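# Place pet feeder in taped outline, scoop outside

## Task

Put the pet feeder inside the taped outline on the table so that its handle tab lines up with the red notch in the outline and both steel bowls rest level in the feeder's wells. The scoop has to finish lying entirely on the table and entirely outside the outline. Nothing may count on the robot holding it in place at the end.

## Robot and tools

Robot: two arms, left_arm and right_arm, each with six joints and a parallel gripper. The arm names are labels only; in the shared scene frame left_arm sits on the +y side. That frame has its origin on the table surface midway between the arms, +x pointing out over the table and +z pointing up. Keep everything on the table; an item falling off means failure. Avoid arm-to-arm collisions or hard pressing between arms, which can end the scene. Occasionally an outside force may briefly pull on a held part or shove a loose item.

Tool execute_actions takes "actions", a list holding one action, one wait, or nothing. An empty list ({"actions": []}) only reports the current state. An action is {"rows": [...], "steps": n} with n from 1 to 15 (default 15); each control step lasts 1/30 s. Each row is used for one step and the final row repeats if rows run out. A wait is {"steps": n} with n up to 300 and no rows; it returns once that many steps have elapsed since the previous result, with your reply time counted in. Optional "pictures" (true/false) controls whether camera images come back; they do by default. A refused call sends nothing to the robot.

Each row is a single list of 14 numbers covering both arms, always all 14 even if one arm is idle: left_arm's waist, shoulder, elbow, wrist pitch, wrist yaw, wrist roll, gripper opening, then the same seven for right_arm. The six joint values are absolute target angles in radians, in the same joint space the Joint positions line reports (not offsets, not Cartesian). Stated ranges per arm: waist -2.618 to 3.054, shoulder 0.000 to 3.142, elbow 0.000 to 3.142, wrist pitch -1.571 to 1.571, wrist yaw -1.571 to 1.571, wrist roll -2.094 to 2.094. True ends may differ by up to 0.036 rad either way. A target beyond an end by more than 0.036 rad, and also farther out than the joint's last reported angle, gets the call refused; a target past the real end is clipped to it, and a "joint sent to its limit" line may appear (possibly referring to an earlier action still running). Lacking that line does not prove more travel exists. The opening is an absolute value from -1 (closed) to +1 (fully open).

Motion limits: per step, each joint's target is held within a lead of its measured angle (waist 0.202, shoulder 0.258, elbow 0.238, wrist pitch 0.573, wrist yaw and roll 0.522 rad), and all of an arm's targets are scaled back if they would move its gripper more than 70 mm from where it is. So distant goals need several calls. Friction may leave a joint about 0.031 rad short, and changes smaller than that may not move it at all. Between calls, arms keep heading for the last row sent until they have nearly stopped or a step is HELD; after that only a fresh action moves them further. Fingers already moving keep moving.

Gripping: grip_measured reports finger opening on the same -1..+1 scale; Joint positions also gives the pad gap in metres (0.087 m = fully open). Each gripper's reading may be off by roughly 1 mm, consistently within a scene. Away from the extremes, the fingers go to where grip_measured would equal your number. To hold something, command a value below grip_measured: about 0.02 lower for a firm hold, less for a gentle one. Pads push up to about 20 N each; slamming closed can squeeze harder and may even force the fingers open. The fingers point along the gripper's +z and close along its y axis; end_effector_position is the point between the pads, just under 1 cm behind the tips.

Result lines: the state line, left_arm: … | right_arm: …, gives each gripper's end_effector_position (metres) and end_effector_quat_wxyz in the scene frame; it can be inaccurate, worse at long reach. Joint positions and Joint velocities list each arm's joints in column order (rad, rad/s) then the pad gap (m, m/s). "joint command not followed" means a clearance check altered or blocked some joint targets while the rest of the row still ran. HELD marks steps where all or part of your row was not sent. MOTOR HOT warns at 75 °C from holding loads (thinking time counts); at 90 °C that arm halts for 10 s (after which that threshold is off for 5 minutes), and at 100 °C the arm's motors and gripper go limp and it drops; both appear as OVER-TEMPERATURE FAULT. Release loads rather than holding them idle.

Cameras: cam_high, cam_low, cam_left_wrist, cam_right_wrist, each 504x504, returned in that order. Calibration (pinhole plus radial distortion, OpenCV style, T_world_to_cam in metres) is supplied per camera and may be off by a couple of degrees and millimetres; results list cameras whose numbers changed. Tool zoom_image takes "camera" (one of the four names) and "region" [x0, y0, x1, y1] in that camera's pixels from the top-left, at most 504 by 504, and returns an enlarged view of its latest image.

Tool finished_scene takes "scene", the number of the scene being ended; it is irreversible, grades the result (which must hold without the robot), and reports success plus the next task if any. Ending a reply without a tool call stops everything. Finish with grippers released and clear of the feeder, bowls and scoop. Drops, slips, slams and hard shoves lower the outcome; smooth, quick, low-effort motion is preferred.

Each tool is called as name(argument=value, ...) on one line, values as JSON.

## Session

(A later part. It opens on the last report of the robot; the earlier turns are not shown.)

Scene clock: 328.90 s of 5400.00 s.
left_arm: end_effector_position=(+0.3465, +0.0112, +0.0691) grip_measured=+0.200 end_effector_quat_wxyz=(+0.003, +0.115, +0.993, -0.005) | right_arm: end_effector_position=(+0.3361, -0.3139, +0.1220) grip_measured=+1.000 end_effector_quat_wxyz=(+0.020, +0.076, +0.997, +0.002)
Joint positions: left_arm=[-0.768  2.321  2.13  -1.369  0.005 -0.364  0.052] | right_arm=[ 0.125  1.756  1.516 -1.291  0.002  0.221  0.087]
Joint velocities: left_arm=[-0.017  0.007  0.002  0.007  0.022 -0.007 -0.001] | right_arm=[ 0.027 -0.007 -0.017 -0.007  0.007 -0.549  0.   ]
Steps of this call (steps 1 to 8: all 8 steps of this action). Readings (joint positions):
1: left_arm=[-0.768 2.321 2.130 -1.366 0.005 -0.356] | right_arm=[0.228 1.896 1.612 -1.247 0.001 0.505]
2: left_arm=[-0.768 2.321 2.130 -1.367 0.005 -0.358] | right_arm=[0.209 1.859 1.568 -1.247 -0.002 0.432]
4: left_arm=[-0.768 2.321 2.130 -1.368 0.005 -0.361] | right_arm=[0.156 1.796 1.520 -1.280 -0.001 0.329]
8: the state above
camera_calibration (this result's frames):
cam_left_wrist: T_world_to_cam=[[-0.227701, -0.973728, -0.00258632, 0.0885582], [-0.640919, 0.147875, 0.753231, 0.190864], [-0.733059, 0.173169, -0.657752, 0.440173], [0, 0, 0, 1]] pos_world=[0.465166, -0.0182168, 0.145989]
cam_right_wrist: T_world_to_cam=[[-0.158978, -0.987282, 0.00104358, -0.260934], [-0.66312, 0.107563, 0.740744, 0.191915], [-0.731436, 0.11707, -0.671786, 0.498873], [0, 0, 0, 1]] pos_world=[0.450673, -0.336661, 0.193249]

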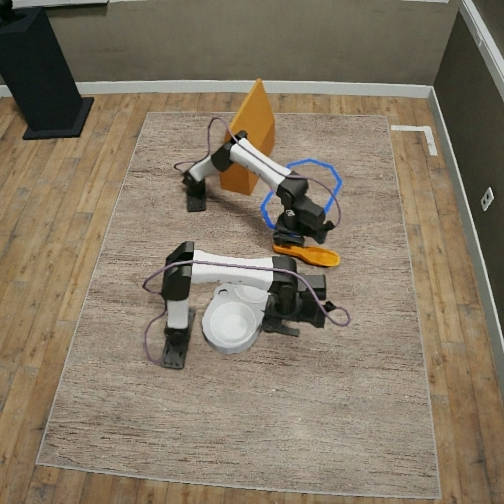

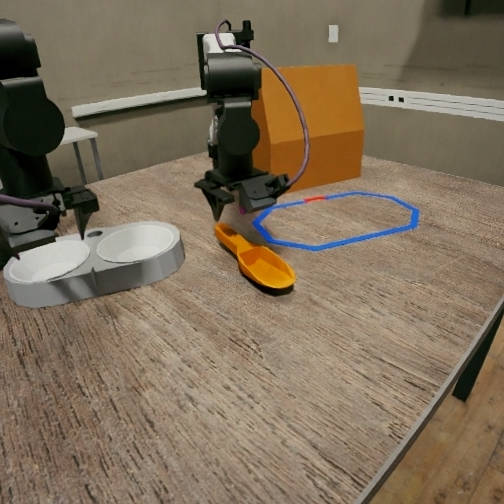

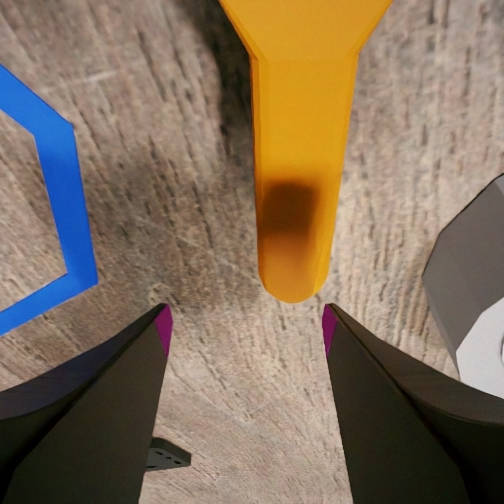

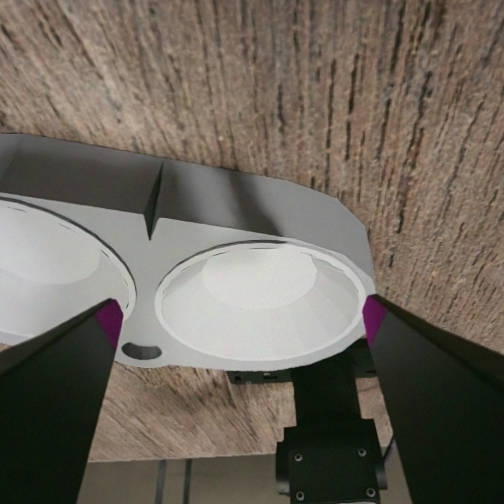

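execute_actions(actions=[])

Scene clock: 338.97 s of 5400.00 s.
left_arm: end_effector_position=(+0.3463, +0.0112, +0.0692) grip_measured=+0.200 end_effector_quat_wxyz=(+0.003, +0.114, +0.993, -0.004) | right_arm: end_effector_position=(+0.3356, -0.3170, +0.1220) grip_measured=+1.000 end_effector_quat_wxyz=(+0.019, +0.038, +0.999, +0.001)
Joint positions: left_arm=[-0.768  2.321  2.13  -1.37   0.005 -0.366  0.052] | right_arm=[ 0.125  1.756  1.516 -1.292  0.002  0.145  0.087]
Joint velocities: left_arm=[-0.007  0.012 -0.002  0.022 -0.051 -0.037 -0.   ] | right_arm=[ 0.002 -0.002 -0.002 -0.051 -0.007 -0.007  0.   ]
Steps of this call (steps 1 to 30: the robot went on to your last target; steps 31 to 100: nothing new was sent; then 6.73 s passed at rest). Readings (joint positions):
1: left_arm=[-0.768 2.321 2.130 -1.369 0.005 -0.364] | right_arm=[0.125 1.756 1.516 -1.291 0.002 0.206]
2: left_arm=[-0.768 2.321 2.130 -1.370 0.005 -0.365] | right_arm=[0.125 1.756 1.516 -1.292 0.002 0.194]
4: left_arm=[-0.768 2.321 2.130 -1.370 0.005 -0.366] | right_arm=[0.125 1.756 1.516 -1.292 0.002 0.176]
8: left_arm=[-0.768 2.321 2.130 -1.370 0.005 -0.366] | right_arm=[0.125 1.756 1.516 -1.292 0.002 0.158]
100: the state above
All arms were judged still, so your last target was given up. Only a new action makes them travel on or press farther. Fingers that are still opening or closing keep moving.
camera_calibration (this result's frames):
cam_left_wrist: T_world_to_cam=[[-0.225474, -0.974245, -0.00284183, 0.0877829], [-0.640762, 0.146096, 0.753711, 0.190658], [-0.733884, 0.171763, -0.6572, 0.440321], [0, 0, 0, 1]] pos_world=[0.465104, -0.0179631, 0.145928]
cam_right_wrist: T_world_to_cam=[[-0.0840813, -0.996451, 0.00404558, -0.292508], [-0.669156, 0.0594713, 0.740739, 0.178733], [-0.73835, 0.0595751, -0.671781, 0.482999], [0, 0, 0, 1]] pos_world=[0.451628, -0.330874, 0.193258]

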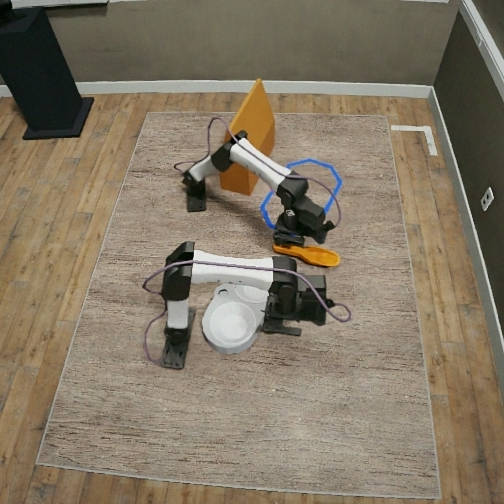

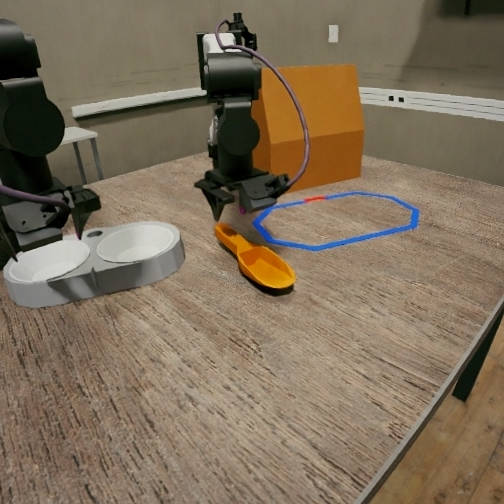

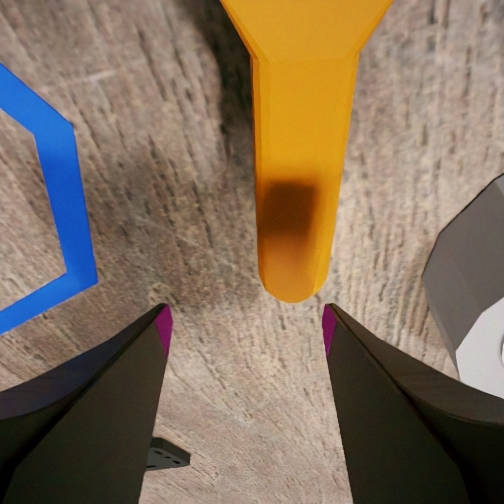

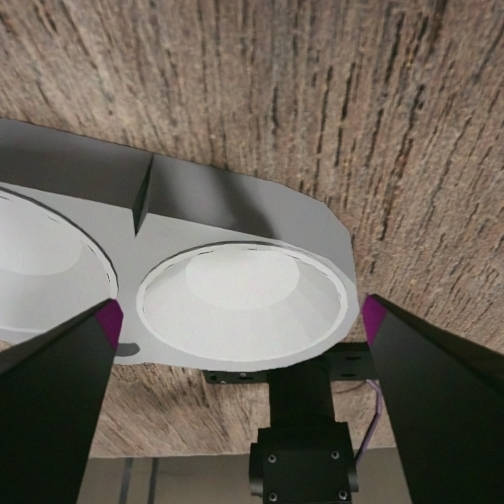

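execute_actions(actions=[{"rows": [[-0.78,2.3295,2.1477,-1.389,0,-0.375,0.4,0.1117,1.7334,1.4929,-1.2941,0,0.0878,1],[-0.79,2.3295,2.1477,-1.389,0,-0.385,0.5,0.0984,1.7107,1.4697,-1.2962,0,0.0305,1],[-0.80,2.3295,2.1477,-1.389,0,-0.395,0.6,0.0850,1.6881,1.4466,-1.2983,0,-0.0268,1],[-0.81,2.3295,2.1477,-1.389,0,-0.405,0.6,0.0717,1.6654,1.4234,-1.3004,0,-0.0840,1],[-0.82,2.3295,2.1477,-1.389,0,-0.415,0.6,0.0584,1.6428,1.4003,-1.3025,0,-0.1413,1],[-0.824,2.3295,2.1477,-1.389,0,-0.42,0.6,0.0451,1.6201,1.3771,-1.3046,0,-0.1985,1],[-0.824,2.3295,2.1477,-1.389,0,-0.42,0.6,0.0318,1.5975,1.3540,-1.3067,0,-0.2558,1],[-0.824,2.3295,2.1477,-1.389,0,-0.42,0.6,0.0184,1.5748,1.3308,-1.3088,0,-0.3130,1],[-0.824,2.3295,2.1477,-1.389,0,-0.42,0.6,0.0051,1.5522,1.3077,-1.3109,0,-0.3703,1],[-0.824,2.3295,2.1477,-1.389,0,-0.42,0.6,-0.0082,1.5295,1.2845,-1.3130,0,-0.4275,1],[-0.824,2.3295,2.1477,-1.389,0,-0.42,0.6,-0.0215,1.5069,1.2614,-1.3151,0,-0.4848,1],[-0.824,2.3295,2.1477,-1.389,0,-0.42,0.6,-0.0348,1.4842,1.2382,-1.3172,0,-0.5420,1],[-0.824,2.3295,2.1477,-1.389,0,-0.42,0.6,-0.0482,1.4616,1.2151,-1.3193,0,-0.5993,1],[-0.824,2.3295,2.1477,-1.389,0,-0.42,0.6,-0.0615,1.4389,1.1919,-1.3214,0,-0.6565,1],[-0.824,2.3295,2.1477,-1.389,0,-0.42,0.6,-0.0748,1.4163,1.1688,-1.3234,0,-0.7137,1]], "steps": 15}])

Scene clock: 364.53 s of 5400.00 s.
left_arm: end_effector_position=(+0.3310, -0.0097, +0.0692) grip_measured=+0.600 end_effector_quat_wxyz=(+0.003, +0.121, +0.993, -0.004) | right_arm: end_effector_position=(+0.2613, -0.3834, +0.1280) grip_measured=+1.000 end_effector_quat_wxyz=(+0.019, -0.188, +0.982, -0.006)
Joint positions: left_arm=[-0.827  2.321  2.13  -1.37   0.005 -0.411  0.07 ] | right_arm=[-0.044  1.464  1.235 -1.302  0.001 -0.479  0.087]
Joint velocities: left_arm=[ 0.012 -0.007 -0.002 -0.037  0.007 -0.022 -0.001] | right_arm=[-0.374 -0.623 -0.676 -0.066  0.022 -1.546  0.   ]
Steps of this call (steps 1 to 90: nothing new was sent; then 22.07 s passed at rest; steps 91 to 105: all 15 steps of this action). Readings (joint positions):
91: left_arm=[-0.768 2.321 2.130 -1.370 0.005 -0.367] | right_arm=[0.125 1.755 1.516 -1.292 0.002 0.137]
92: left_arm=[-0.769 2.321 2.130 -1.370 0.005 -0.369] | right_arm=[0.123 1.751 1.512 -1.289 0.002 0.119]
94: left_arm=[-0.777 2.321 2.130 -1.370 0.005 -0.378] | right_arm=[0.109 1.721 1.483 -1.287 0.001 0.060]
98: left_arm=[-0.811 2.321 2.130 -1.370 0.005 -0.399] | right_arm=[0.051 1.626 1.396 -1.291 0.001 -0.110]
105: the state above
camera_calibration (this result's frames):
cam_left_wrist: T_world_to_cam=[[-0.238831, -0.971057, -0.0028772, 0.0684278], [-0.638542, 0.154815, 0.753854, 0.183207], [-0.73159, 0.181881, -0.657035, 0.431977], [0, 0, 0, 1]] pos_world=[0.449358, -0.0404843, 0.14591]
cam_right_wrist: T_world_to_cam=[[0.362388, -0.931655, 0.0263372, -0.459612], [-0.630483, -0.224233, 0.743109, 0.00931748], [-0.686416, -0.285899, -0.668652, 0.289682], [0, 0, 0, 1]] pos_world=[0.371275, -0.343291, 0.198877]

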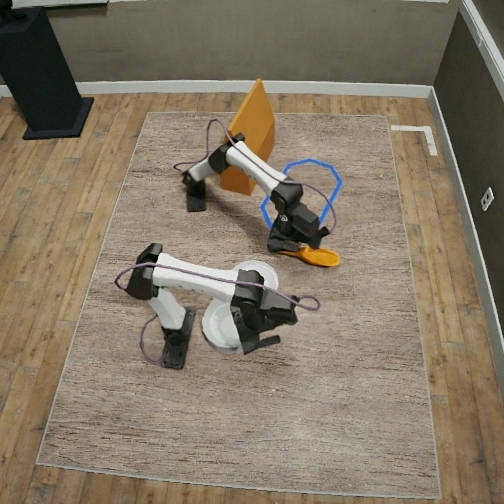

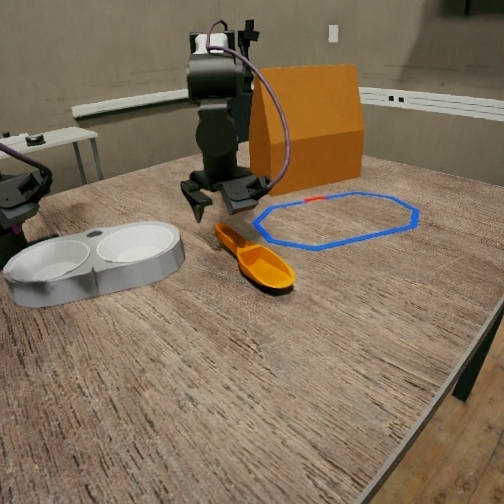

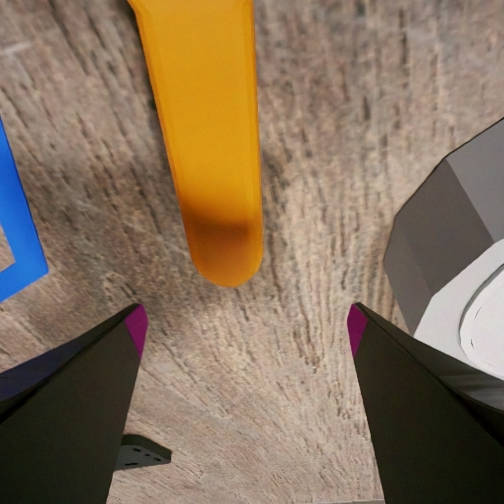

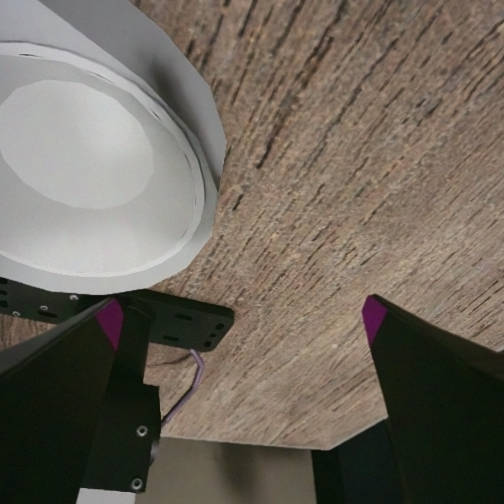

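zoom_image(camera="cam_low", region=[160, 160, 320, 310])

zoom_image(camera="cam_high", region=[250, 200, 360, 290])

Region (160, 160, 320, 310) of cam_low's 504x504 image, scaled by 3.150, with more detail than that image has; it fills the top 472 rows of this view, and the rest is white.

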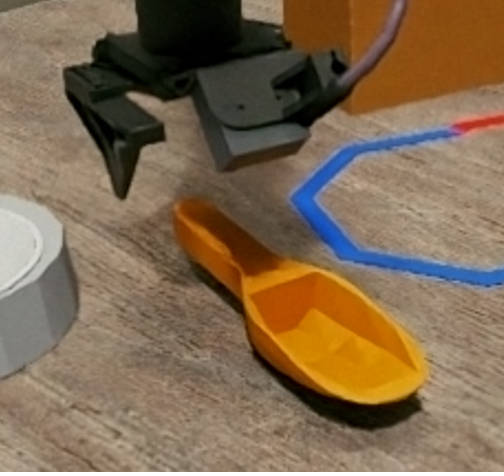

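Region (250, 200, 360, 290) of cam_high's 504x504 image, scaled by 4.582, with more detail than that image has; it fills the top 412 rows of this view, and the rest is white.

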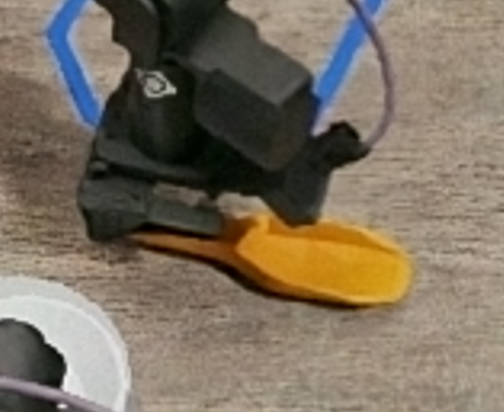

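execute_actions(actions=[{"rows": [[-0.8238,2.328,2.1246,-1.3588,0,-0.411,0.6,-0.0885,1.3935,1.1476,-1.3250,0,-0.7706,1],[-0.8205,2.335,2.1192,-1.3475,0,-0.411,0.6,-0.1021,1.3706,1.1263,-1.3266,0,-0.8275,1],[-0.8173,2.342,2.1138,-1.3363,0,-0.411,0.6,-0.1158,1.3478,1.1051,-1.3282,0,-0.8844,1],[-0.8140,2.349,2.1083,-1.3250,0,-0.411,0.6,-0.1295,1.3250,1.0839,-1.3298,0,-0.9413,1],[-0.8108,2.356,2.1029,-1.3138,0,-0.411,0.6,-0.1431,1.3021,1.0627,-1.3314,0,-0.9982,1],[-0.8075,2.363,2.0975,-1.3025,0,-0.411,0.6,-0.1568,1.2793,1.0414,-1.3330,0,-1.0551,1],[-0.8043,2.370,2.0921,-1.2913,0,-0.411,0.6,-0.1705,1.2565,1.0202,-1.3346,0,-1.1120,1],[-0.8010,2.377,2.0867,-1.2800,0,-0.411,0.6,-0.1841,1.2336,0.9990,-1.3362,0,-1.1690,1],[-0.7978,2.384,2.0813,-1.2688,0,-0.411,0.6,-0.1978,1.2108,0.9778,-1.3378,0,-1.2259,1],[-0.7945,2.391,2.0758,-1.2575,0,-0.411,0.6,-0.2115,1.1880,0.9565,-1.3394,0,-1.2828,1],[-0.7913,2.398,2.0704,-1.2463,0,-0.411,0.6,-0.2251,1.1651,0.9353,-1.3410,0,-1.3397,1],[-0.788,2.405,2.065,-1.235,0,-0.411,0.6,-0.2388,1.1423,0.9141,-1.3426,0,-1.3966,1],[-0.788,2.405,2.065,-1.235,0,-0.411,0.6,-0.2525,1.1195,0.8929,-1.3442,0,-1.4535,1],[-0.788,2.405,2.065,-1.235,0,-0.411,0.6,-0.2661,1.0966,0.8716,-1.3458,0,-1.5104,1],[-0.788,2.405,2.065,-1.235,0,-0.411,0.6,-0.2798,1.0738,0.8504,-1.3474,0,-1.5673,1]], "steps": 15}])

Scene clock: 387.80 s of 5400.00 s.
left_arm: end_effector_position=(+0.3471, -0.0046, +0.0271) grip_measured=+0.600 end_effector_quat_wxyz=(-0.003, +0.103, +0.995, -0.001) | right_arm: end_effector_position=(+0.1841, -0.4278, +0.1093) grip_measured=+1.000 end_effector_quat_wxyz=(+0.011, -0.493, +0.870, -0.011)
Joint positions: left_arm=[-0.794  2.392  2.084 -1.268  0.005 -0.414  0.07 ] | right_arm=[-0.247  1.124  0.913 -1.329  0.    -1.334  0.087]
Joint velocities: left_arm=[ 0.056  0.193 -0.085  0.095  0.037 -0.007 -0.001] | right_arm=[-0.379 -0.647 -0.618 -0.081 -0.066 -1.575  0.   ]
Steps of this call (steps 1 to 30: the robot went on to your last target; steps 31 to 100: nothing new was sent; then 19.43 s passed at rest; steps 101 to 115: all 15 steps of this action). Readings (joint positions):
101: left_arm=[-0.827 2.321 2.130 -1.370 0.005 -0.414] | right_arm=[-0.067 1.423 1.194 -1.318 0.001 -0.717]
102: left_arm=[-0.827 2.321 2.130 -1.369 0.005 -0.414] | right_arm=[-0.073 1.415 1.183 -1.316 0.001 -0.736]
104: left_arm=[-0.827 2.321 2.130 -1.362 0.005 -0.414] | right_arm=[-0.095 1.380 1.146 -1.316 0.000 -0.795]
108: left_arm=[-0.819 2.333 2.123 -1.328 0.005 -0.414] | right_arm=[-0.152 1.285 1.061 -1.320 0.000 -0.966]
115: the state above
camera_calibration (this result's frames):
cam_left_wrist: T_world_to_cam=[[-0.203932, -0.978946, -0.00869462, 0.0651097], [-0.634714, 0.12545, 0.762496, 0.222725], [-0.745352, 0.161016, -0.646935, 0.419662], [0, 0, 0, 1]] pos_world=[0.467441, -0.0317745, 0.102234]
cam_right_wrist: T_world_to_cam=[[0.852845, -0.520791, 0.0378335, -0.388264], [-0.362402, -0.538188, 0.760932, -0.221046], [-0.375926, -0.662668, -0.647727, -0.00920998], [0, 0, 0, 1]] pos_world=[0.24756, -0.327272, 0.176925]

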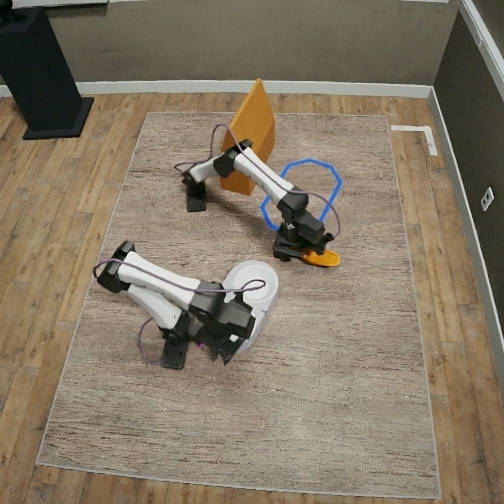

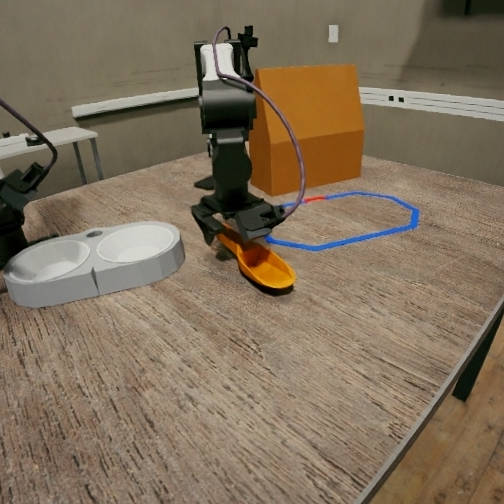

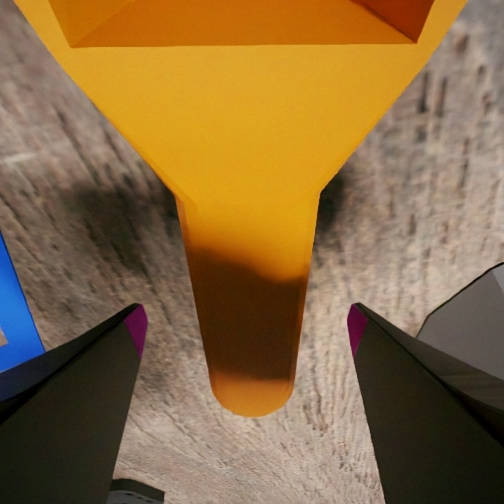

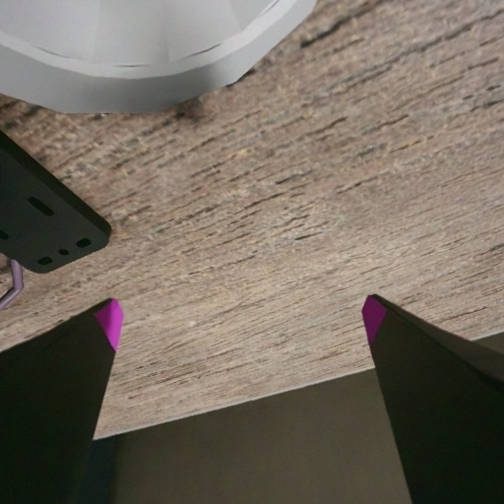

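execute_actions(actions=[{"rows": [[-0.788,2.405,2.065,-1.235,0,-0.411,0.45,-0.2798,1.0775,0.8314,-1.3246,0,-1.5673,1],[-0.788,2.405,2.065,-1.235,0,-0.411,0.3,-0.2798,1.0813,0.8123,-1.3019,0,-1.5673,1],[-0.788,2.405,2.065,-1.235,0,-0.411,0.15,-0.2798,1.0850,0.7933,-1.2791,0,-1.5673,1],[-0.788,2.405,2.065,-1.235,0,-0.411,0.0,-0.2798,1.0887,0.7743,-1.2564,0,-1.5673,1],[-0.788,2.405,2.065,-1.235,0,-0.411,-0.1,-0.2798,1.0924,0.7553,-1.2336,0,-1.5673,1],[-0.788,2.405,2.065,-1.235,0,-0.411,-0.18,-0.2798,1.0962,0.7362,-1.2109,0,-1.5673,1],[-0.788,2.405,2.065,-1.235,0,-0.411,-0.25,-0.2798,1.0999,0.7172,-1.1881,0,-1.5673,1],[-0.788,2.405,2.065,-1.235,0,-0.411,-0.31,-0.2798,1.1036,0.6982,-1.1654,0,-1.5673,1],[-0.788,2.405,2.065,-1.235,0,-0.411,-0.36,-0.2798,1.1073,0.6792,-1.1426,0,-1.5673,1],[-0.788,2.405,2.065,-1.235,0,-0.411,-0.41,-0.2798,1.1111,0.6601,-1.1199,0,-1.5673,1],[-0.788,2.405,2.065,-1.235,0,-0.411,-0.46,-0.2798,1.1148,0.6411,-1.0971,0,-1.5673,1],[-0.788,2.405,2.065,-1.235,0,-0.411,-0.5,-0.2798,1.1185,0.6221,-1.0744,0,-1.5673,1],[-0.788,2.405,2.065,-1.235,0,-0.411,-0.53,-0.2798,1.1222,0.6031,-1.0516,0,-1.5673,1],[-0.788,2.405,2.065,-1.235,0,-0.411,-0.55,-0.2798,1.1260,0.5840,-1.0289,0,-1.5673,1],[-0.788,2.405,2.065,-1.235,0,-0.411,-0.55,-0.2798,1.1297,0.565,-1.0061,0,-1.5673,1]], "steps": 15}])

Scene clock: 395.43 s of 5400.00 s.
left_arm: end_effector_position=(+0.3504, -0.0057, +0.0220) grip_measured=-0.414 end_effector_quat_wxyz=(+0.000, +0.102, +0.995, -0.003) | right_arm: end_effector_position=(+0.1680, -0.4272, +0.0394) grip_measured=+1.000 end_effector_quat_wxyz=(-0.006, -0.580, +0.814, +0.008)
Joint positions: left_arm=[-0.792  2.4    2.08  -1.247  0.005 -0.414  0.026] | right_arm=[-0.268  1.107  0.624 -1.107  0.001 -1.562  0.087]
Joint velocities: left_arm=[-0.007 -0.022  0.022  0.022  0.022 -0.022  0.   ] | right_arm=[ 0.007  0.125 -0.554  0.681  0.051 -0.022  0.   ]
Steps of this call (steps 1 to 30: the robot went on to your last target; steps 31 to 100: nothing new was sent; then 3.80 s passed at rest; steps 101 to 115: all 15 steps of this action). Readings (joint positions):
101: left_arm=[-0.792 2.400 2.080 -1.248 0.005 -0.414] | right_arm=[-0.268 1.087 0.875 -1.342 0.001 -1.562]
102: left_arm=[-0.792 2.400 2.080 -1.248 0.005 -0.414] | right_arm=[-0.268 1.087 0.868 -1.336 0.001 -1.562]
104: left_arm=[-0.792 2.400 2.080 -1.248 0.005 -0.414] | right_arm=[-0.268 1.087 0.837 -1.313 0.001 -1.562]
108: left_arm=[-0.792 2.400 2.080 -1.248 0.005 -0.414] | right_arm=[-0.268 1.087 0.756 -1.252 0.001 -1.562]
115: the state above
camera_calibration (this result's frames):
cam_left_wrist: T_world_to_cam=[[-0.201645, -0.979443, -0.00546808, 0.0637569], [-0.639964, 0.127524, 0.757749, 0.230781], [-0.741475, 0.156296, -0.652523, 0.41771], [0, 0, 0, 1]] pos_world=[0.47027, -0.0322701, 0.09804]
cam_right_wrist: T_world_to_cam=[[0.942637, -0.333591, -0.0123823, -0.30471], [-0.205185, -0.608259, 0.76676, -0.229887], [-0.263315, -0.720235, -0.641815, -0.103796], [0, 0, 0, 1]] pos_world=[0.21273, -0.316237, 0.105878]

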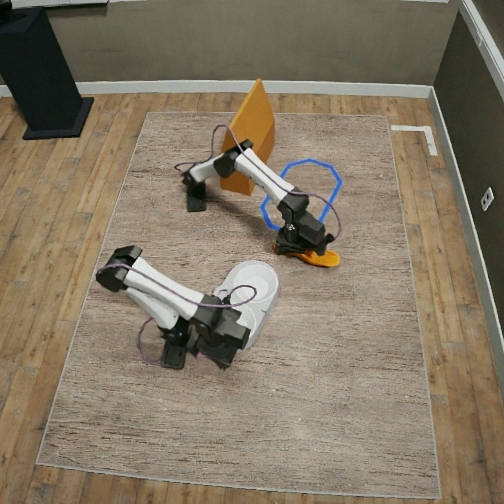

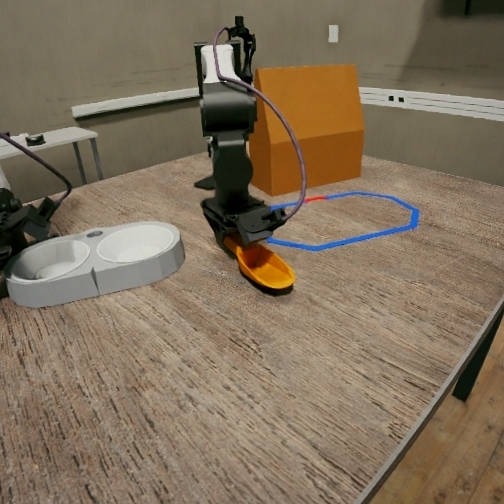

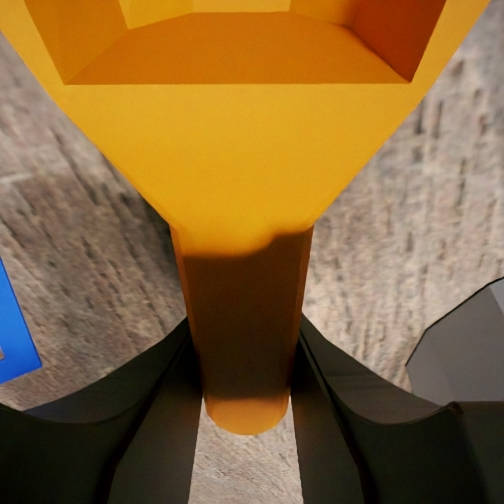

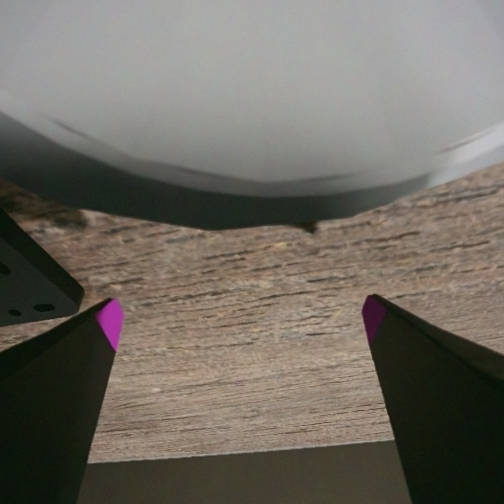

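execute_actions(actions=[{"rows": [[-0.793,2.3901,2.0863,-1.2624,0,-0.415,-0.46,-0.2623,1.1315,0.5660,-1.0053,0,-1.5498,1],[-0.794,2.3803,2.0925,-1.2778,0,-0.416,-0.46,-0.2448,1.1333,0.5669,-1.0045,0,-1.5323,1],[-0.795,2.3704,2.0988,-1.2931,0,-0.417,-0.46,-0.2273,1.1350,0.5679,-1.0036,0,-1.5148,1],[-0.796,2.3605,2.1050,-1.3085,0,-0.418,-0.46,-0.2099,1.1368,0.5688,-1.0028,0,-1.4973,1],[-0.797,2.3506,2.1113,-1.3239,0,-0.419,-0.46,-0.1924,1.1386,0.5698,-1.0020,0,-1.4798,1],[-0.798,2.3408,2.1175,-1.3393,0,-0.420,-0.46,-0.1749,1.1404,0.5708,-1.0012,0,-1.4623,1],[-0.799,2.3309,2.1238,-1.3546,0,-0.421,-0.46,-0.1574,1.1422,0.5717,-1.0004,0,-1.4448,1],[-0.800,2.3210,2.1300,-1.3700,0,-0.422,-0.46,-0.1399,1.1439,0.5727,-0.9995,0,-1.4274,1],[-0.8118,2.2880,2.0852,-1.3587,0,-0.4326,-0.46,-0.1224,1.1457,0.5736,-0.9987,0,-1.4099,1],[-0.8236,2.2549,2.0404,-1.3475,0,-0.4432,-0.46,-0.1049,1.1475,0.5746,-0.9979,0,-1.3924,1],[-0.8354,2.2219,1.9956,-1.3362,0,-0.4539,-0.46,-0.0874,1.1493,0.5756,-0.9971,0,-1.3749,1],[-0.8473,2.1889,1.9508,-1.3249,0,-0.4645,-0.46,-0.0700,1.1511,0.5765,-0.9963,0,-1.3574,1],[-0.8591,2.1558,1.9060,-1.3137,0,-0.4751,-0.46,-0.0525,1.1528,0.5775,-0.9954,0,-1.3399,1],[-0.8709,2.1228,1.8612,-1.3024,0,-0.4857,-0.46,-0.0350,1.1546,0.5784,-0.9946,0,-1.3224,1],[-0.8827,2.0898,1.8164,-1.2911,0,-0.4963,-0.46,-0.0175,1.1564,0.5794,-0.9938,0,-1.3049,1]], "steps": 15}])

Scene clock: 455.33 s of 5400.00 s.
left_arm: end_effector_position=(+0.3009, +0.0016, +0.0852) grip_measured=-0.414 end_effector_quat_wxyz=(+0.011, +0.108, +0.994, -0.009) | right_arm: end_effector_position=(+0.1868, -0.3996, +0.0269) grip_measured=+1.000 end_effector_quat_wxyz=(+0.005, -0.593, +0.805, -0.005)
Joint positions: left_arm=[-0.847  2.147  1.909 -1.305  0.004 -0.456  0.026] | right_arm=[-0.056  1.137  0.588 -1.008  0.001 -1.38   0.087]
Joint velocities: left_arm=[-0.457 -1.072 -1.209  0.007 -0.022 -0.198 -0.   ] | right_arm=[ 0.491  0.056  0.002  0.007 -0.007  0.432  0.   ]
Steps of this call (steps 1 to 30: the robot went on to your last target; steps 31 to 100: nothing new was sent; then 56.07 s passed at rest; steps 101 to 115: all 15 steps of this action). Readings (joint positions):
101: left_arm=[-0.792 2.400 2.080 -1.247 0.005 -0.414] | right_arm=[-0.268 1.116 0.588 -1.017 0.001 -1.561]
102: left_arm=[-0.792 2.400 2.080 -1.248 0.005 -0.414] | right_arm=[-0.266 1.116 0.588 -1.017 0.001 -1.557]
104: left_arm=[-0.792 2.395 2.080 -1.257 0.005 -0.414] | right_arm=[-0.246 1.116 0.588 -1.016 0.001 -1.541]
108: left_arm=[-0.792 2.367 2.094 -1.305 0.005 -0.415] | right_arm=[-0.178 1.121 0.588 -1.013 0.001 -1.491]
115: the state above
camera_calibration (this result's frames):
cam_left_wrist: T_world_to_cam=[[-0.214328, -0.976746, 0.00549633, 0.0642178], [-0.653258, 0.147524, 0.742624, 0.155517], [-0.726166, 0.155575, -0.669686, 0.417908], [0, 0, 0, 1]] pos_world=[0.418827, -0.0252337, 0.164023]
cam_right_wrist: T_world_to_cam=[[0.952211, -0.304659, 0.0218456, -0.304528], [-0.212167, -0.608284, 0.764837, -0.19828], [-0.219726, -0.732921, -0.643854, -0.100185], [0, 0, 0, 1]] pos_world=[0.225893, -0.286815, 0.0937998]

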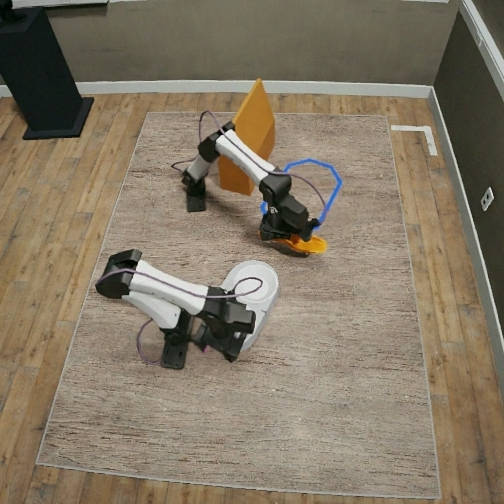

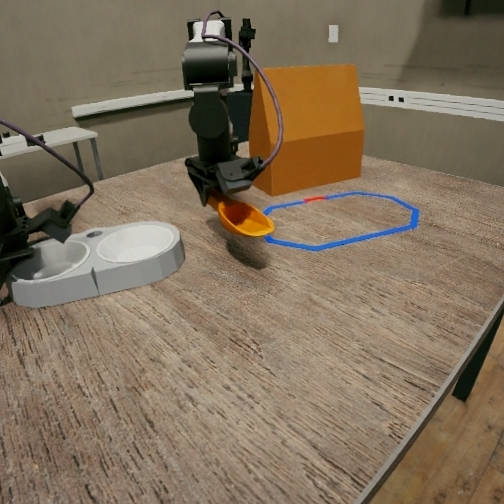

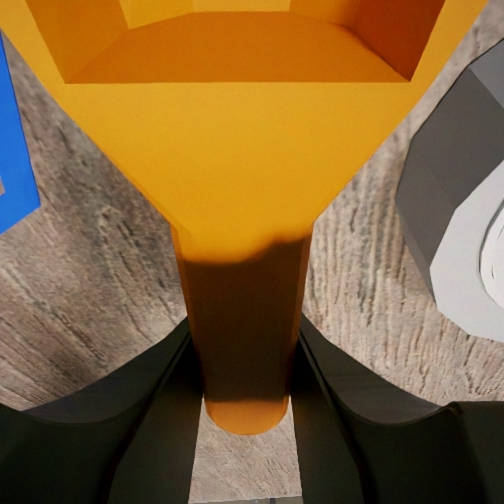

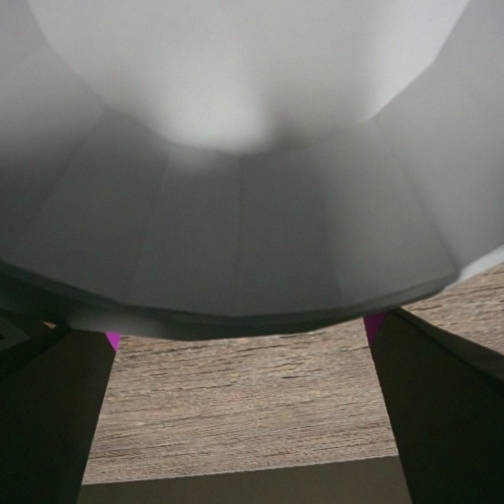

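Scoop lifted. Continue (Call B).

execute_actions(actions=[{"rows": [[-0.8945,2.0567,1.7716,-1.2798,0,-0.5070,-0.46,0.0055,1.1636,0.5836,-0.9909,0,-1.2819,1],[-0.9063,2.0237,1.7268,-1.2686,0,-0.5176,-0.46,0.0285,1.1707,0.5878,-0.9879,0,-1.2589,1],[-0.9182,1.9907,1.6821,-1.2573,0,-0.5282,-0.46,0.0515,1.1779,0.5920,-0.9850,0,-1.2359,1],[-0.9300,1.9576,1.6373,-1.2460,0,-0.5388,-0.46,0.0745,1.1850,0.5962,-0.9820,0,-1.2129,1],[-0.9418,1.9246,1.5925,-1.2348,0,-0.5494,-0.46,0.0976,1.1922,0.6004,-0.9791,0,-1.1899,1],[-0.9536,1.8915,1.5477,-1.2235,0,-0.5601,-0.46,0.1206,1.1993,0.6046,-0.9761,0,-1.1668,1],[-0.9654,1.8585,1.5029,-1.2122,0,-0.5707,-0.46,0.1436,1.2065,0.6088,-0.9732,0,-1.1438,1],[-0.9772,1.8255,1.4581,-1.2010,0,-0.5813,-0.46,0.1666,1.2136,0.6130,-0.9702,0,-1.1208,1],[-0.9890,1.7924,1.4133,-1.1897,0,-0.5919,-0.46,0.1896,1.2208,0.6172,-0.9673,0,-1.0978,1],[-1.0009,1.7594,1.3685,-1.1784,0,-0.6025,-0.46,0.2126,1.2279,0.6214,-0.9643,0,-1.0748,1],[-1.0127,1.7264,1.3237,-1.1671,0,-0.6132,-0.46,0.2311,1.2379,0.6282,-0.9610,0,-1.0563,1],[-1.0245,1.6933,1.2789,-1.1559,0,-0.6238,-0.46,0.2496,1.2480,0.6349,-0.9578,0,-1.0378,1],[-1.0363,1.6603,1.2341,-1.1446,0,-0.6344,-0.46,0.2680,1.2580,0.6417,-0.9545,0,-1.0194,1],[-1.0760,1.6359,1.2127,-1.1476,0,-0.6741,-0.46,0.2865,1.2681,0.6485,-0.9512,0,-1.0009,1],[-1.1157,1.6115,1.1914,-1.1506,0,-0.7138,-0.46,0.3050,1.2781,0.6553,-0.9480,0,-0.9824,1]], "steps": 15}], pictures=false)

execute_actions(actions=[{"rows": [[-1.1555,1.5872,1.1700,-1.1537,0,-0.7536,-0.46,0.3235,1.2881,0.6620,-0.9447,0,-0.9639,1],[-1.1952,1.5628,1.1486,-1.1567,0,-0.7933,-0.46,0.3420,1.2982,0.6688,-0.9414,0,-0.9454,1],[-1.2349,1.5384,1.1272,-1.1597,0,-0.8330,-0.46,0.3604,1.3082,0.6756,-0.9381,0,-0.9270,1],[-1.2746,1.5140,1.1059,-1.1627,0,-0.8727,-0.46,0.3789,1.3183,0.6823,-0.9349,0,-0.9085,1],[-1.3143,1.4896,1.0845,-1.1657,0,-0.9124,-0.46,0.3974,1.3283,0.6891,-0.9316,0,-0.8900,1],[-1.3540,1.4652,1.0631,-1.1687,0,-0.9521,-0.46,0.4108,1.3400,0.6987,-0.9295,0,-0.8766,1],[-1.3938,1.4409,1.0418,-1.1718,0,-0.9919,-0.46,0.4241,1.3516,0.7083,-0.9275,0,-0.8633,1],[-1.4335,1.4165,1.0204,-1.1748,0,-1.0316,-0.46,0.4375,1.3633,0.7179,-0.9254,0,-0.8499,1],[-1.4732,1.3921,0.9990,-1.1778,0,-1.0713,-0.46,0.4509,1.3750,0.7276,-0.9234,0,-0.8365,1],[-1.5129,1.3677,0.9776,-1.1808,0,-1.1110,-0.46,0.4643,1.3866,0.7372,-0.9213,0,-0.8231,1],[-1.5526,1.3433,0.9563,-1.1838,0,-1.1507,-0.46,0.4776,1.3983,0.7468,-0.9193,0,-0.8098,1],[-1.5924,1.3190,0.9349,-1.1869,0,-1.1905,-0.46,0.4910,1.4100,0.7564,-0.9172,0,-0.7964,1],[-1.6321,1.2946,0.9135,-1.1899,0,-1.2302,-0.46,0.5044,1.4216,0.7660,-0.9152,0,-0.7830,1],[-1.6718,1.2702,0.8922,-1.1929,0,-1.2699,-0.46,0.5178,1.4333,0.7756,-0.9131,0,-0.7696,1],[-1.7115,1.2458,0.8708,-1.1959,0,-1.3096,-0.46,0.5311,1.4450,0.7852,-0.9111,0,-0.7563,1]], "steps": 15}])

Scene clock: 464.33 s of 5400.00 s.
left_arm: end_effector_position=(+0.1579, +0.0475, +0.0851) grip_measured=-0.416 end_effector_quat_wxyz=(-0.001, +0.126, +0.992, +0.011) | right_arm: end_effector_position=(+0.1924, -0.3567, +0.0241) grip_measured=+1.000 end_effector_quat_wxyz=(-0.026, -0.593, +0.805, -0.009)
Joint positions: left_arm=[-1.048  1.662  1.255 -1.18  -0.015 -0.622  0.026] | right_arm=[ 0.26   1.24   0.626 -0.996  0.038 -1.066  0.087]
Joint velocities: left_arm=[-0.672 -0.75  -0.877  0.051 -0.051 -0.564  0.001] | right_arm=[0.535 0.305 0.198 0.037 0.007 0.505 0.   ]
Steps of this call (steps 1 to 60: the robot went on to your last target; steps 61 to 130: nothing new was sent; then 4.17 s passed at rest; steps 131 to 145: all 15 steps of this action). Readings (joint positions):
131: left_arm=[-0.876 2.093 1.826 -1.254 -0.018 -0.492] | right_arm=[-0.027 1.140 0.588 -1.007 0.018 -1.314]
132: left_arm=[-0.879 2.078 1.801 -1.247 -0.018 -0.496] | right_arm=[-0.014 1.142 0.588 -1.007 0.021 -1.306]
134: left_arm=[-0.893 2.029 1.724 -1.239 -0.018 -0.507] | right_arm=[0.025 1.154 0.588 -1.007 0.024 -1.284]
138: left_arm=[-0.948 1.892 1.549 -1.225 -0.017 -0.539] | right_arm=[0.115 1.182 0.592 -1.007 0.035 -1.211]
145: the state above

Scene clock: 464.83 s of 5400.00 s.
left_arm: end_effector_position=(-0.0069, +0.0676, +0.0843) grip_measured=-0.415 end_effector_quat_wxyz=(+0.006, +0.163, +0.987, -0.008) | right_arm: end_effector_position=(+0.2119, -0.3059, +0.0245) grip_measured=+1.000 end_effector_quat_wxyz=(-0.031, -0.590, +0.807, -0.013)
Joint positions: left_arm=[-1.645  1.299  0.926 -1.179 -0.007 -1.143  0.026] | right_arm=[ 0.496  1.407  0.745 -0.966  0.037 -0.822  0.087]
Joint velocities: left_arm=[-1.136 -0.706 -0.598  0.022  0.007 -1.062 -0.   ] | right_arm=[0.359 0.32  0.266 0.066 0.007 0.432 0.   ]
Steps of this call (steps 1 to 15: all 15 steps of this action). Readings (joint positions):
1: left_arm=[-1.078 1.638 1.228 -1.178 -0.016 -0.647] | right_arm=[0.278 1.250 0.633 -0.994 0.039 -1.047]
2: left_arm=[-1.115 1.614 1.204 -1.176 -0.016 -0.674] | right_arm=[0.297 1.260 0.639 -0.992 0.039 -1.029]
4: left_arm=[-1.199 1.567 1.160 -1.176 -0.020 -0.742] | right_arm=[0.333 1.280 0.651 -0.989 0.044 -0.991]
8: left_arm=[-1.365 1.472 1.072 -1.179 -0.017 -0.882] | right_arm=[0.398 1.323 0.680 -0.986 0.049 -0.922]
15: the state above
camera_calibration (this result's frames):
cam_left_wrist: T_world_to_cam=[[-0.32111, -0.947036, 0.00331911, 0.0601183], [-0.626419, 0.215025, 0.749242, -0.0595355], [-0.710273, 0.23851, -0.662288, 0.177449], [0, 0, 0, 1]] pos_world=[0.108047, 0.0274125, 0.161929]
cam_right_wrist: T_world_to_cam=[[0.950497, -0.310621, -0.00835053, -0.300606], [-0.177176, -0.563842, 0.806654, -0.128981], [-0.255272, -0.765243, -0.590965, -0.0311862], [0, 0, 0, 1]] pos_world=[0.254912, -0.189964, 0.0831026]

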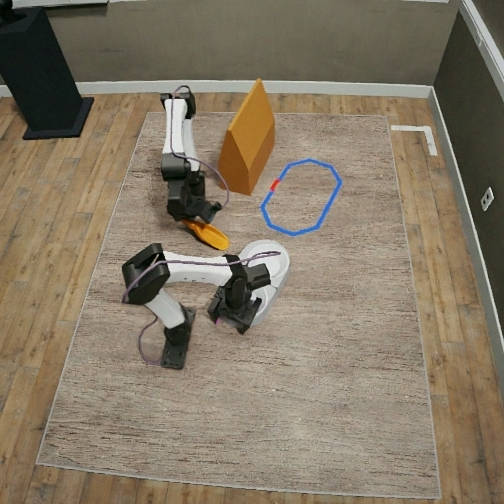

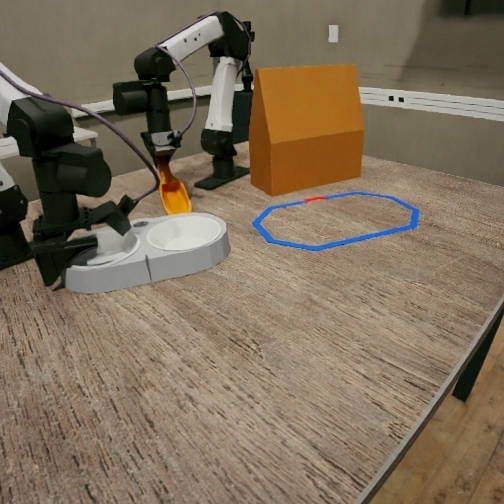

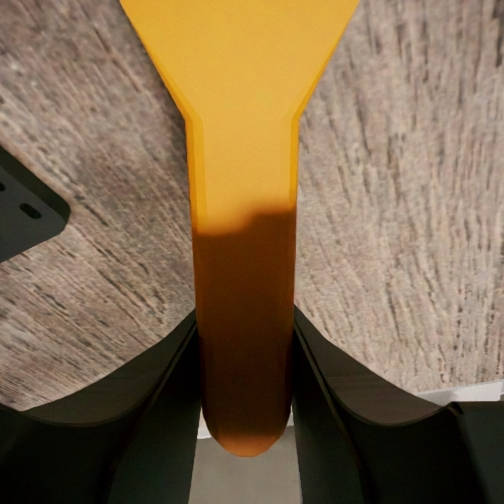

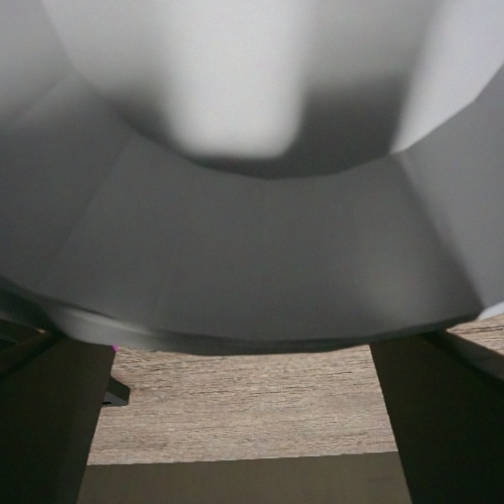

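execute_actions(actions=[{"rows": [[-1.7115,1.2510,0.8555,-1.1754,0,-1.3096,-0.46,0.5445,1.4566,0.7948,-0.9090,0,-0.7429,1],[-1.7115,1.2562,0.8402,-1.1550,0,-1.3096,-0.46,0.5579,1.4683,0.8045,-0.9070,0,-0.7295,1],[-1.7115,1.2613,0.8250,-1.1345,0,-1.3096,-0.46,0.5713,1.4800,0.8141,-0.9049,0,-0.7161,1],[-1.7115,1.2665,0.8097,-1.1140,0,-1.3096,-0.46,0.5846,1.4916,0.8237,-0.9029,0,-0.7028,1],[-1.7115,1.2717,0.7944,-1.0935,0,-1.3096,-0.46,0.5980,1.5033,0.8333,-0.9008,0,-0.6894,1],[-1.7115,1.2769,0.7791,-1.0731,0,-1.3096,-0.46,0.6070,1.5155,0.8459,-0.9011,0,-0.6804,1],[-1.7115,1.2821,0.7638,-1.0526,0,-1.3096,-0.46,0.6161,1.5278,0.8584,-0.9015,0,-0.6713,1],[-1.7115,1.2873,0.7485,-1.0321,0,-1.3096,-0.46,0.6251,1.5400,0.8710,-0.9018,0,-0.6623,1],[-1.7115,1.2924,0.7333,-1.0116,0,-1.3096,-0.46,0.6341,1.5522,0.8836,-0.9022,0,-0.6533,1],[-1.7115,1.2976,0.7180,-0.9912,0,-1.3096,-0.46,0.6431,1.5645,0.8962,-0.9025,0,-0.6443,1],[-1.7115,1.3028,0.7027,-0.9707,0,-1.3096,-0.46,0.6522,1.5767,0.9087,-0.9028,0,-0.6352,1],[-1.7115,1.3080,0.6874,-0.9502,0,-1.3096,-0.46,0.6612,1.5889,0.9213,-0.9032,0,-0.6262,1],[-1.7115,1.3080,0.6874,-0.9502,0,-1.3096,-0.46,0.6702,1.6012,0.9339,-0.9035,0,-0.6172,1],[-1.7115,1.3080,0.6874,-0.9502,0,-1.3096,-0.46,0.6792,1.6134,0.9465,-0.9039,0,-0.6082,1],[-1.7115,1.3080,0.6874,-0.9502,0,-1.3096,-0.46,0.6883,1.6256,0.9590,-0.9042,0,-0.5991,1]], "steps": 15}])

Scene clock: 473.17 s of 5400.00 s.
left_arm: end_effector_position=(-0.0219, +0.0849, +0.0335) grip_measured=-0.414 end_effector_quat_wxyz=(+0.001, +0.115, +0.993, +0.007) | right_arm: end_effector_position=(+0.2327, -0.2495, +0.0238) grip_measured=+1.000 end_effector_quat_wxyz=(-0.029, -0.584, +0.811, -0.010)
Joint positions: left_arm=[-1.707  1.291  0.711 -1.003 -0.005 -1.302  0.026] | right_arm=[ 0.659  1.588  0.91  -0.95   0.021 -0.643  0.087]
Joint velocities: left_arm=[-0.002  0.032 -0.085  0.212 -0.051 -0.007  0.   ] | right_arm=[ 0.261  0.354  0.33  -0.007 -0.081  0.242  0.   ]
Steps of this call (steps 1 to 30: the robot went on to your last target; steps 31 to 100: nothing new was sent; then 4.50 s passed at rest; steps 101 to 115: all 15 steps of this action). Readings (joint positions):
101: left_arm=[-1.707 1.256 0.890 -1.187 -0.005 -1.301] | right_arm=[0.520 1.427 0.761 -0.954 0.020 -0.767]
102: left_arm=[-1.707 1.256 0.884 -1.181 -0.005 -1.301] | right_arm=[0.526 1.433 0.764 -0.956 0.023 -0.762]
104: left_arm=[-1.707 1.256 0.859 -1.162 -0.005 -1.301] | right_arm=[0.546 1.452 0.780 -0.957 0.025 -0.745]
108: left_arm=[-1.707 1.259 0.796 -1.107 -0.005 -1.301] | right_arm=[0.595 1.501 0.825 -0.953 0.025 -0.705]
115: the state above
camera_calibration (this result's frames):
cam_left_wrist: T_world_to_cam=[[-0.228039, -0.97334, -0.0246678, 0.0770727], [-0.639803, 0.130702, 0.757343, -0.0280153], [-0.733928, 0.188486, -0.652551, 0.132441], [0, 0, 0, 1]] pos_world=[0.0968536, 0.0537162, 0.109543]
cam_right_wrist: T_world_to_cam=[[0.945725, -0.32482, -0.00980443, -0.305216], [-0.186395, -0.566917, 0.80241, -0.0915494], [-0.266197, -0.757032, -0.596692, 0.0216025], [0, 0, 0, 1]] pos_world=[0.277336, -0.134687, 0.0833577]

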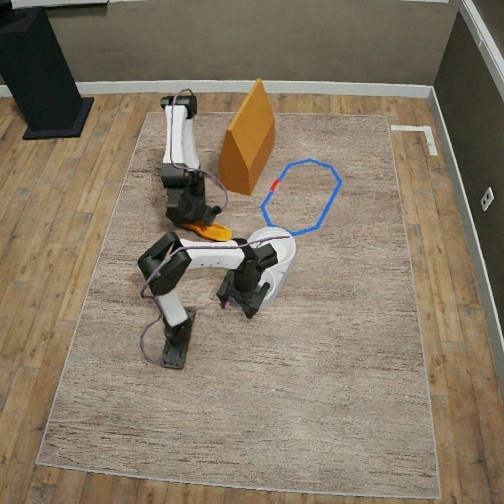

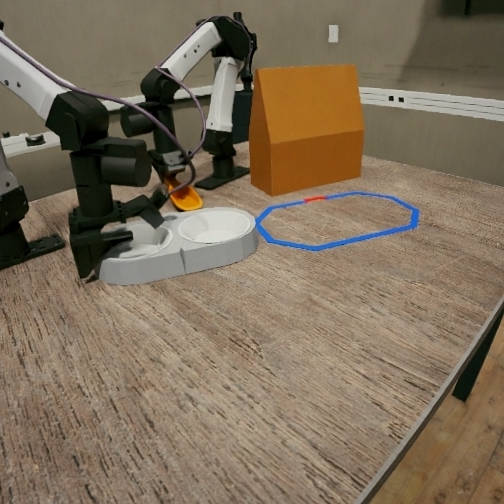

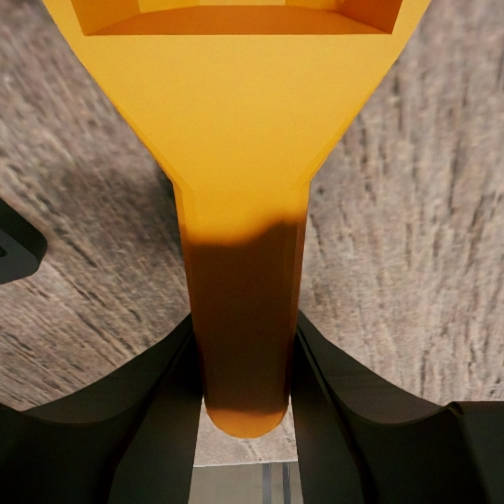

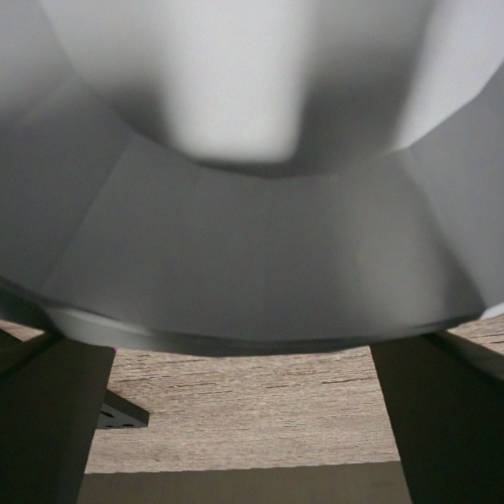

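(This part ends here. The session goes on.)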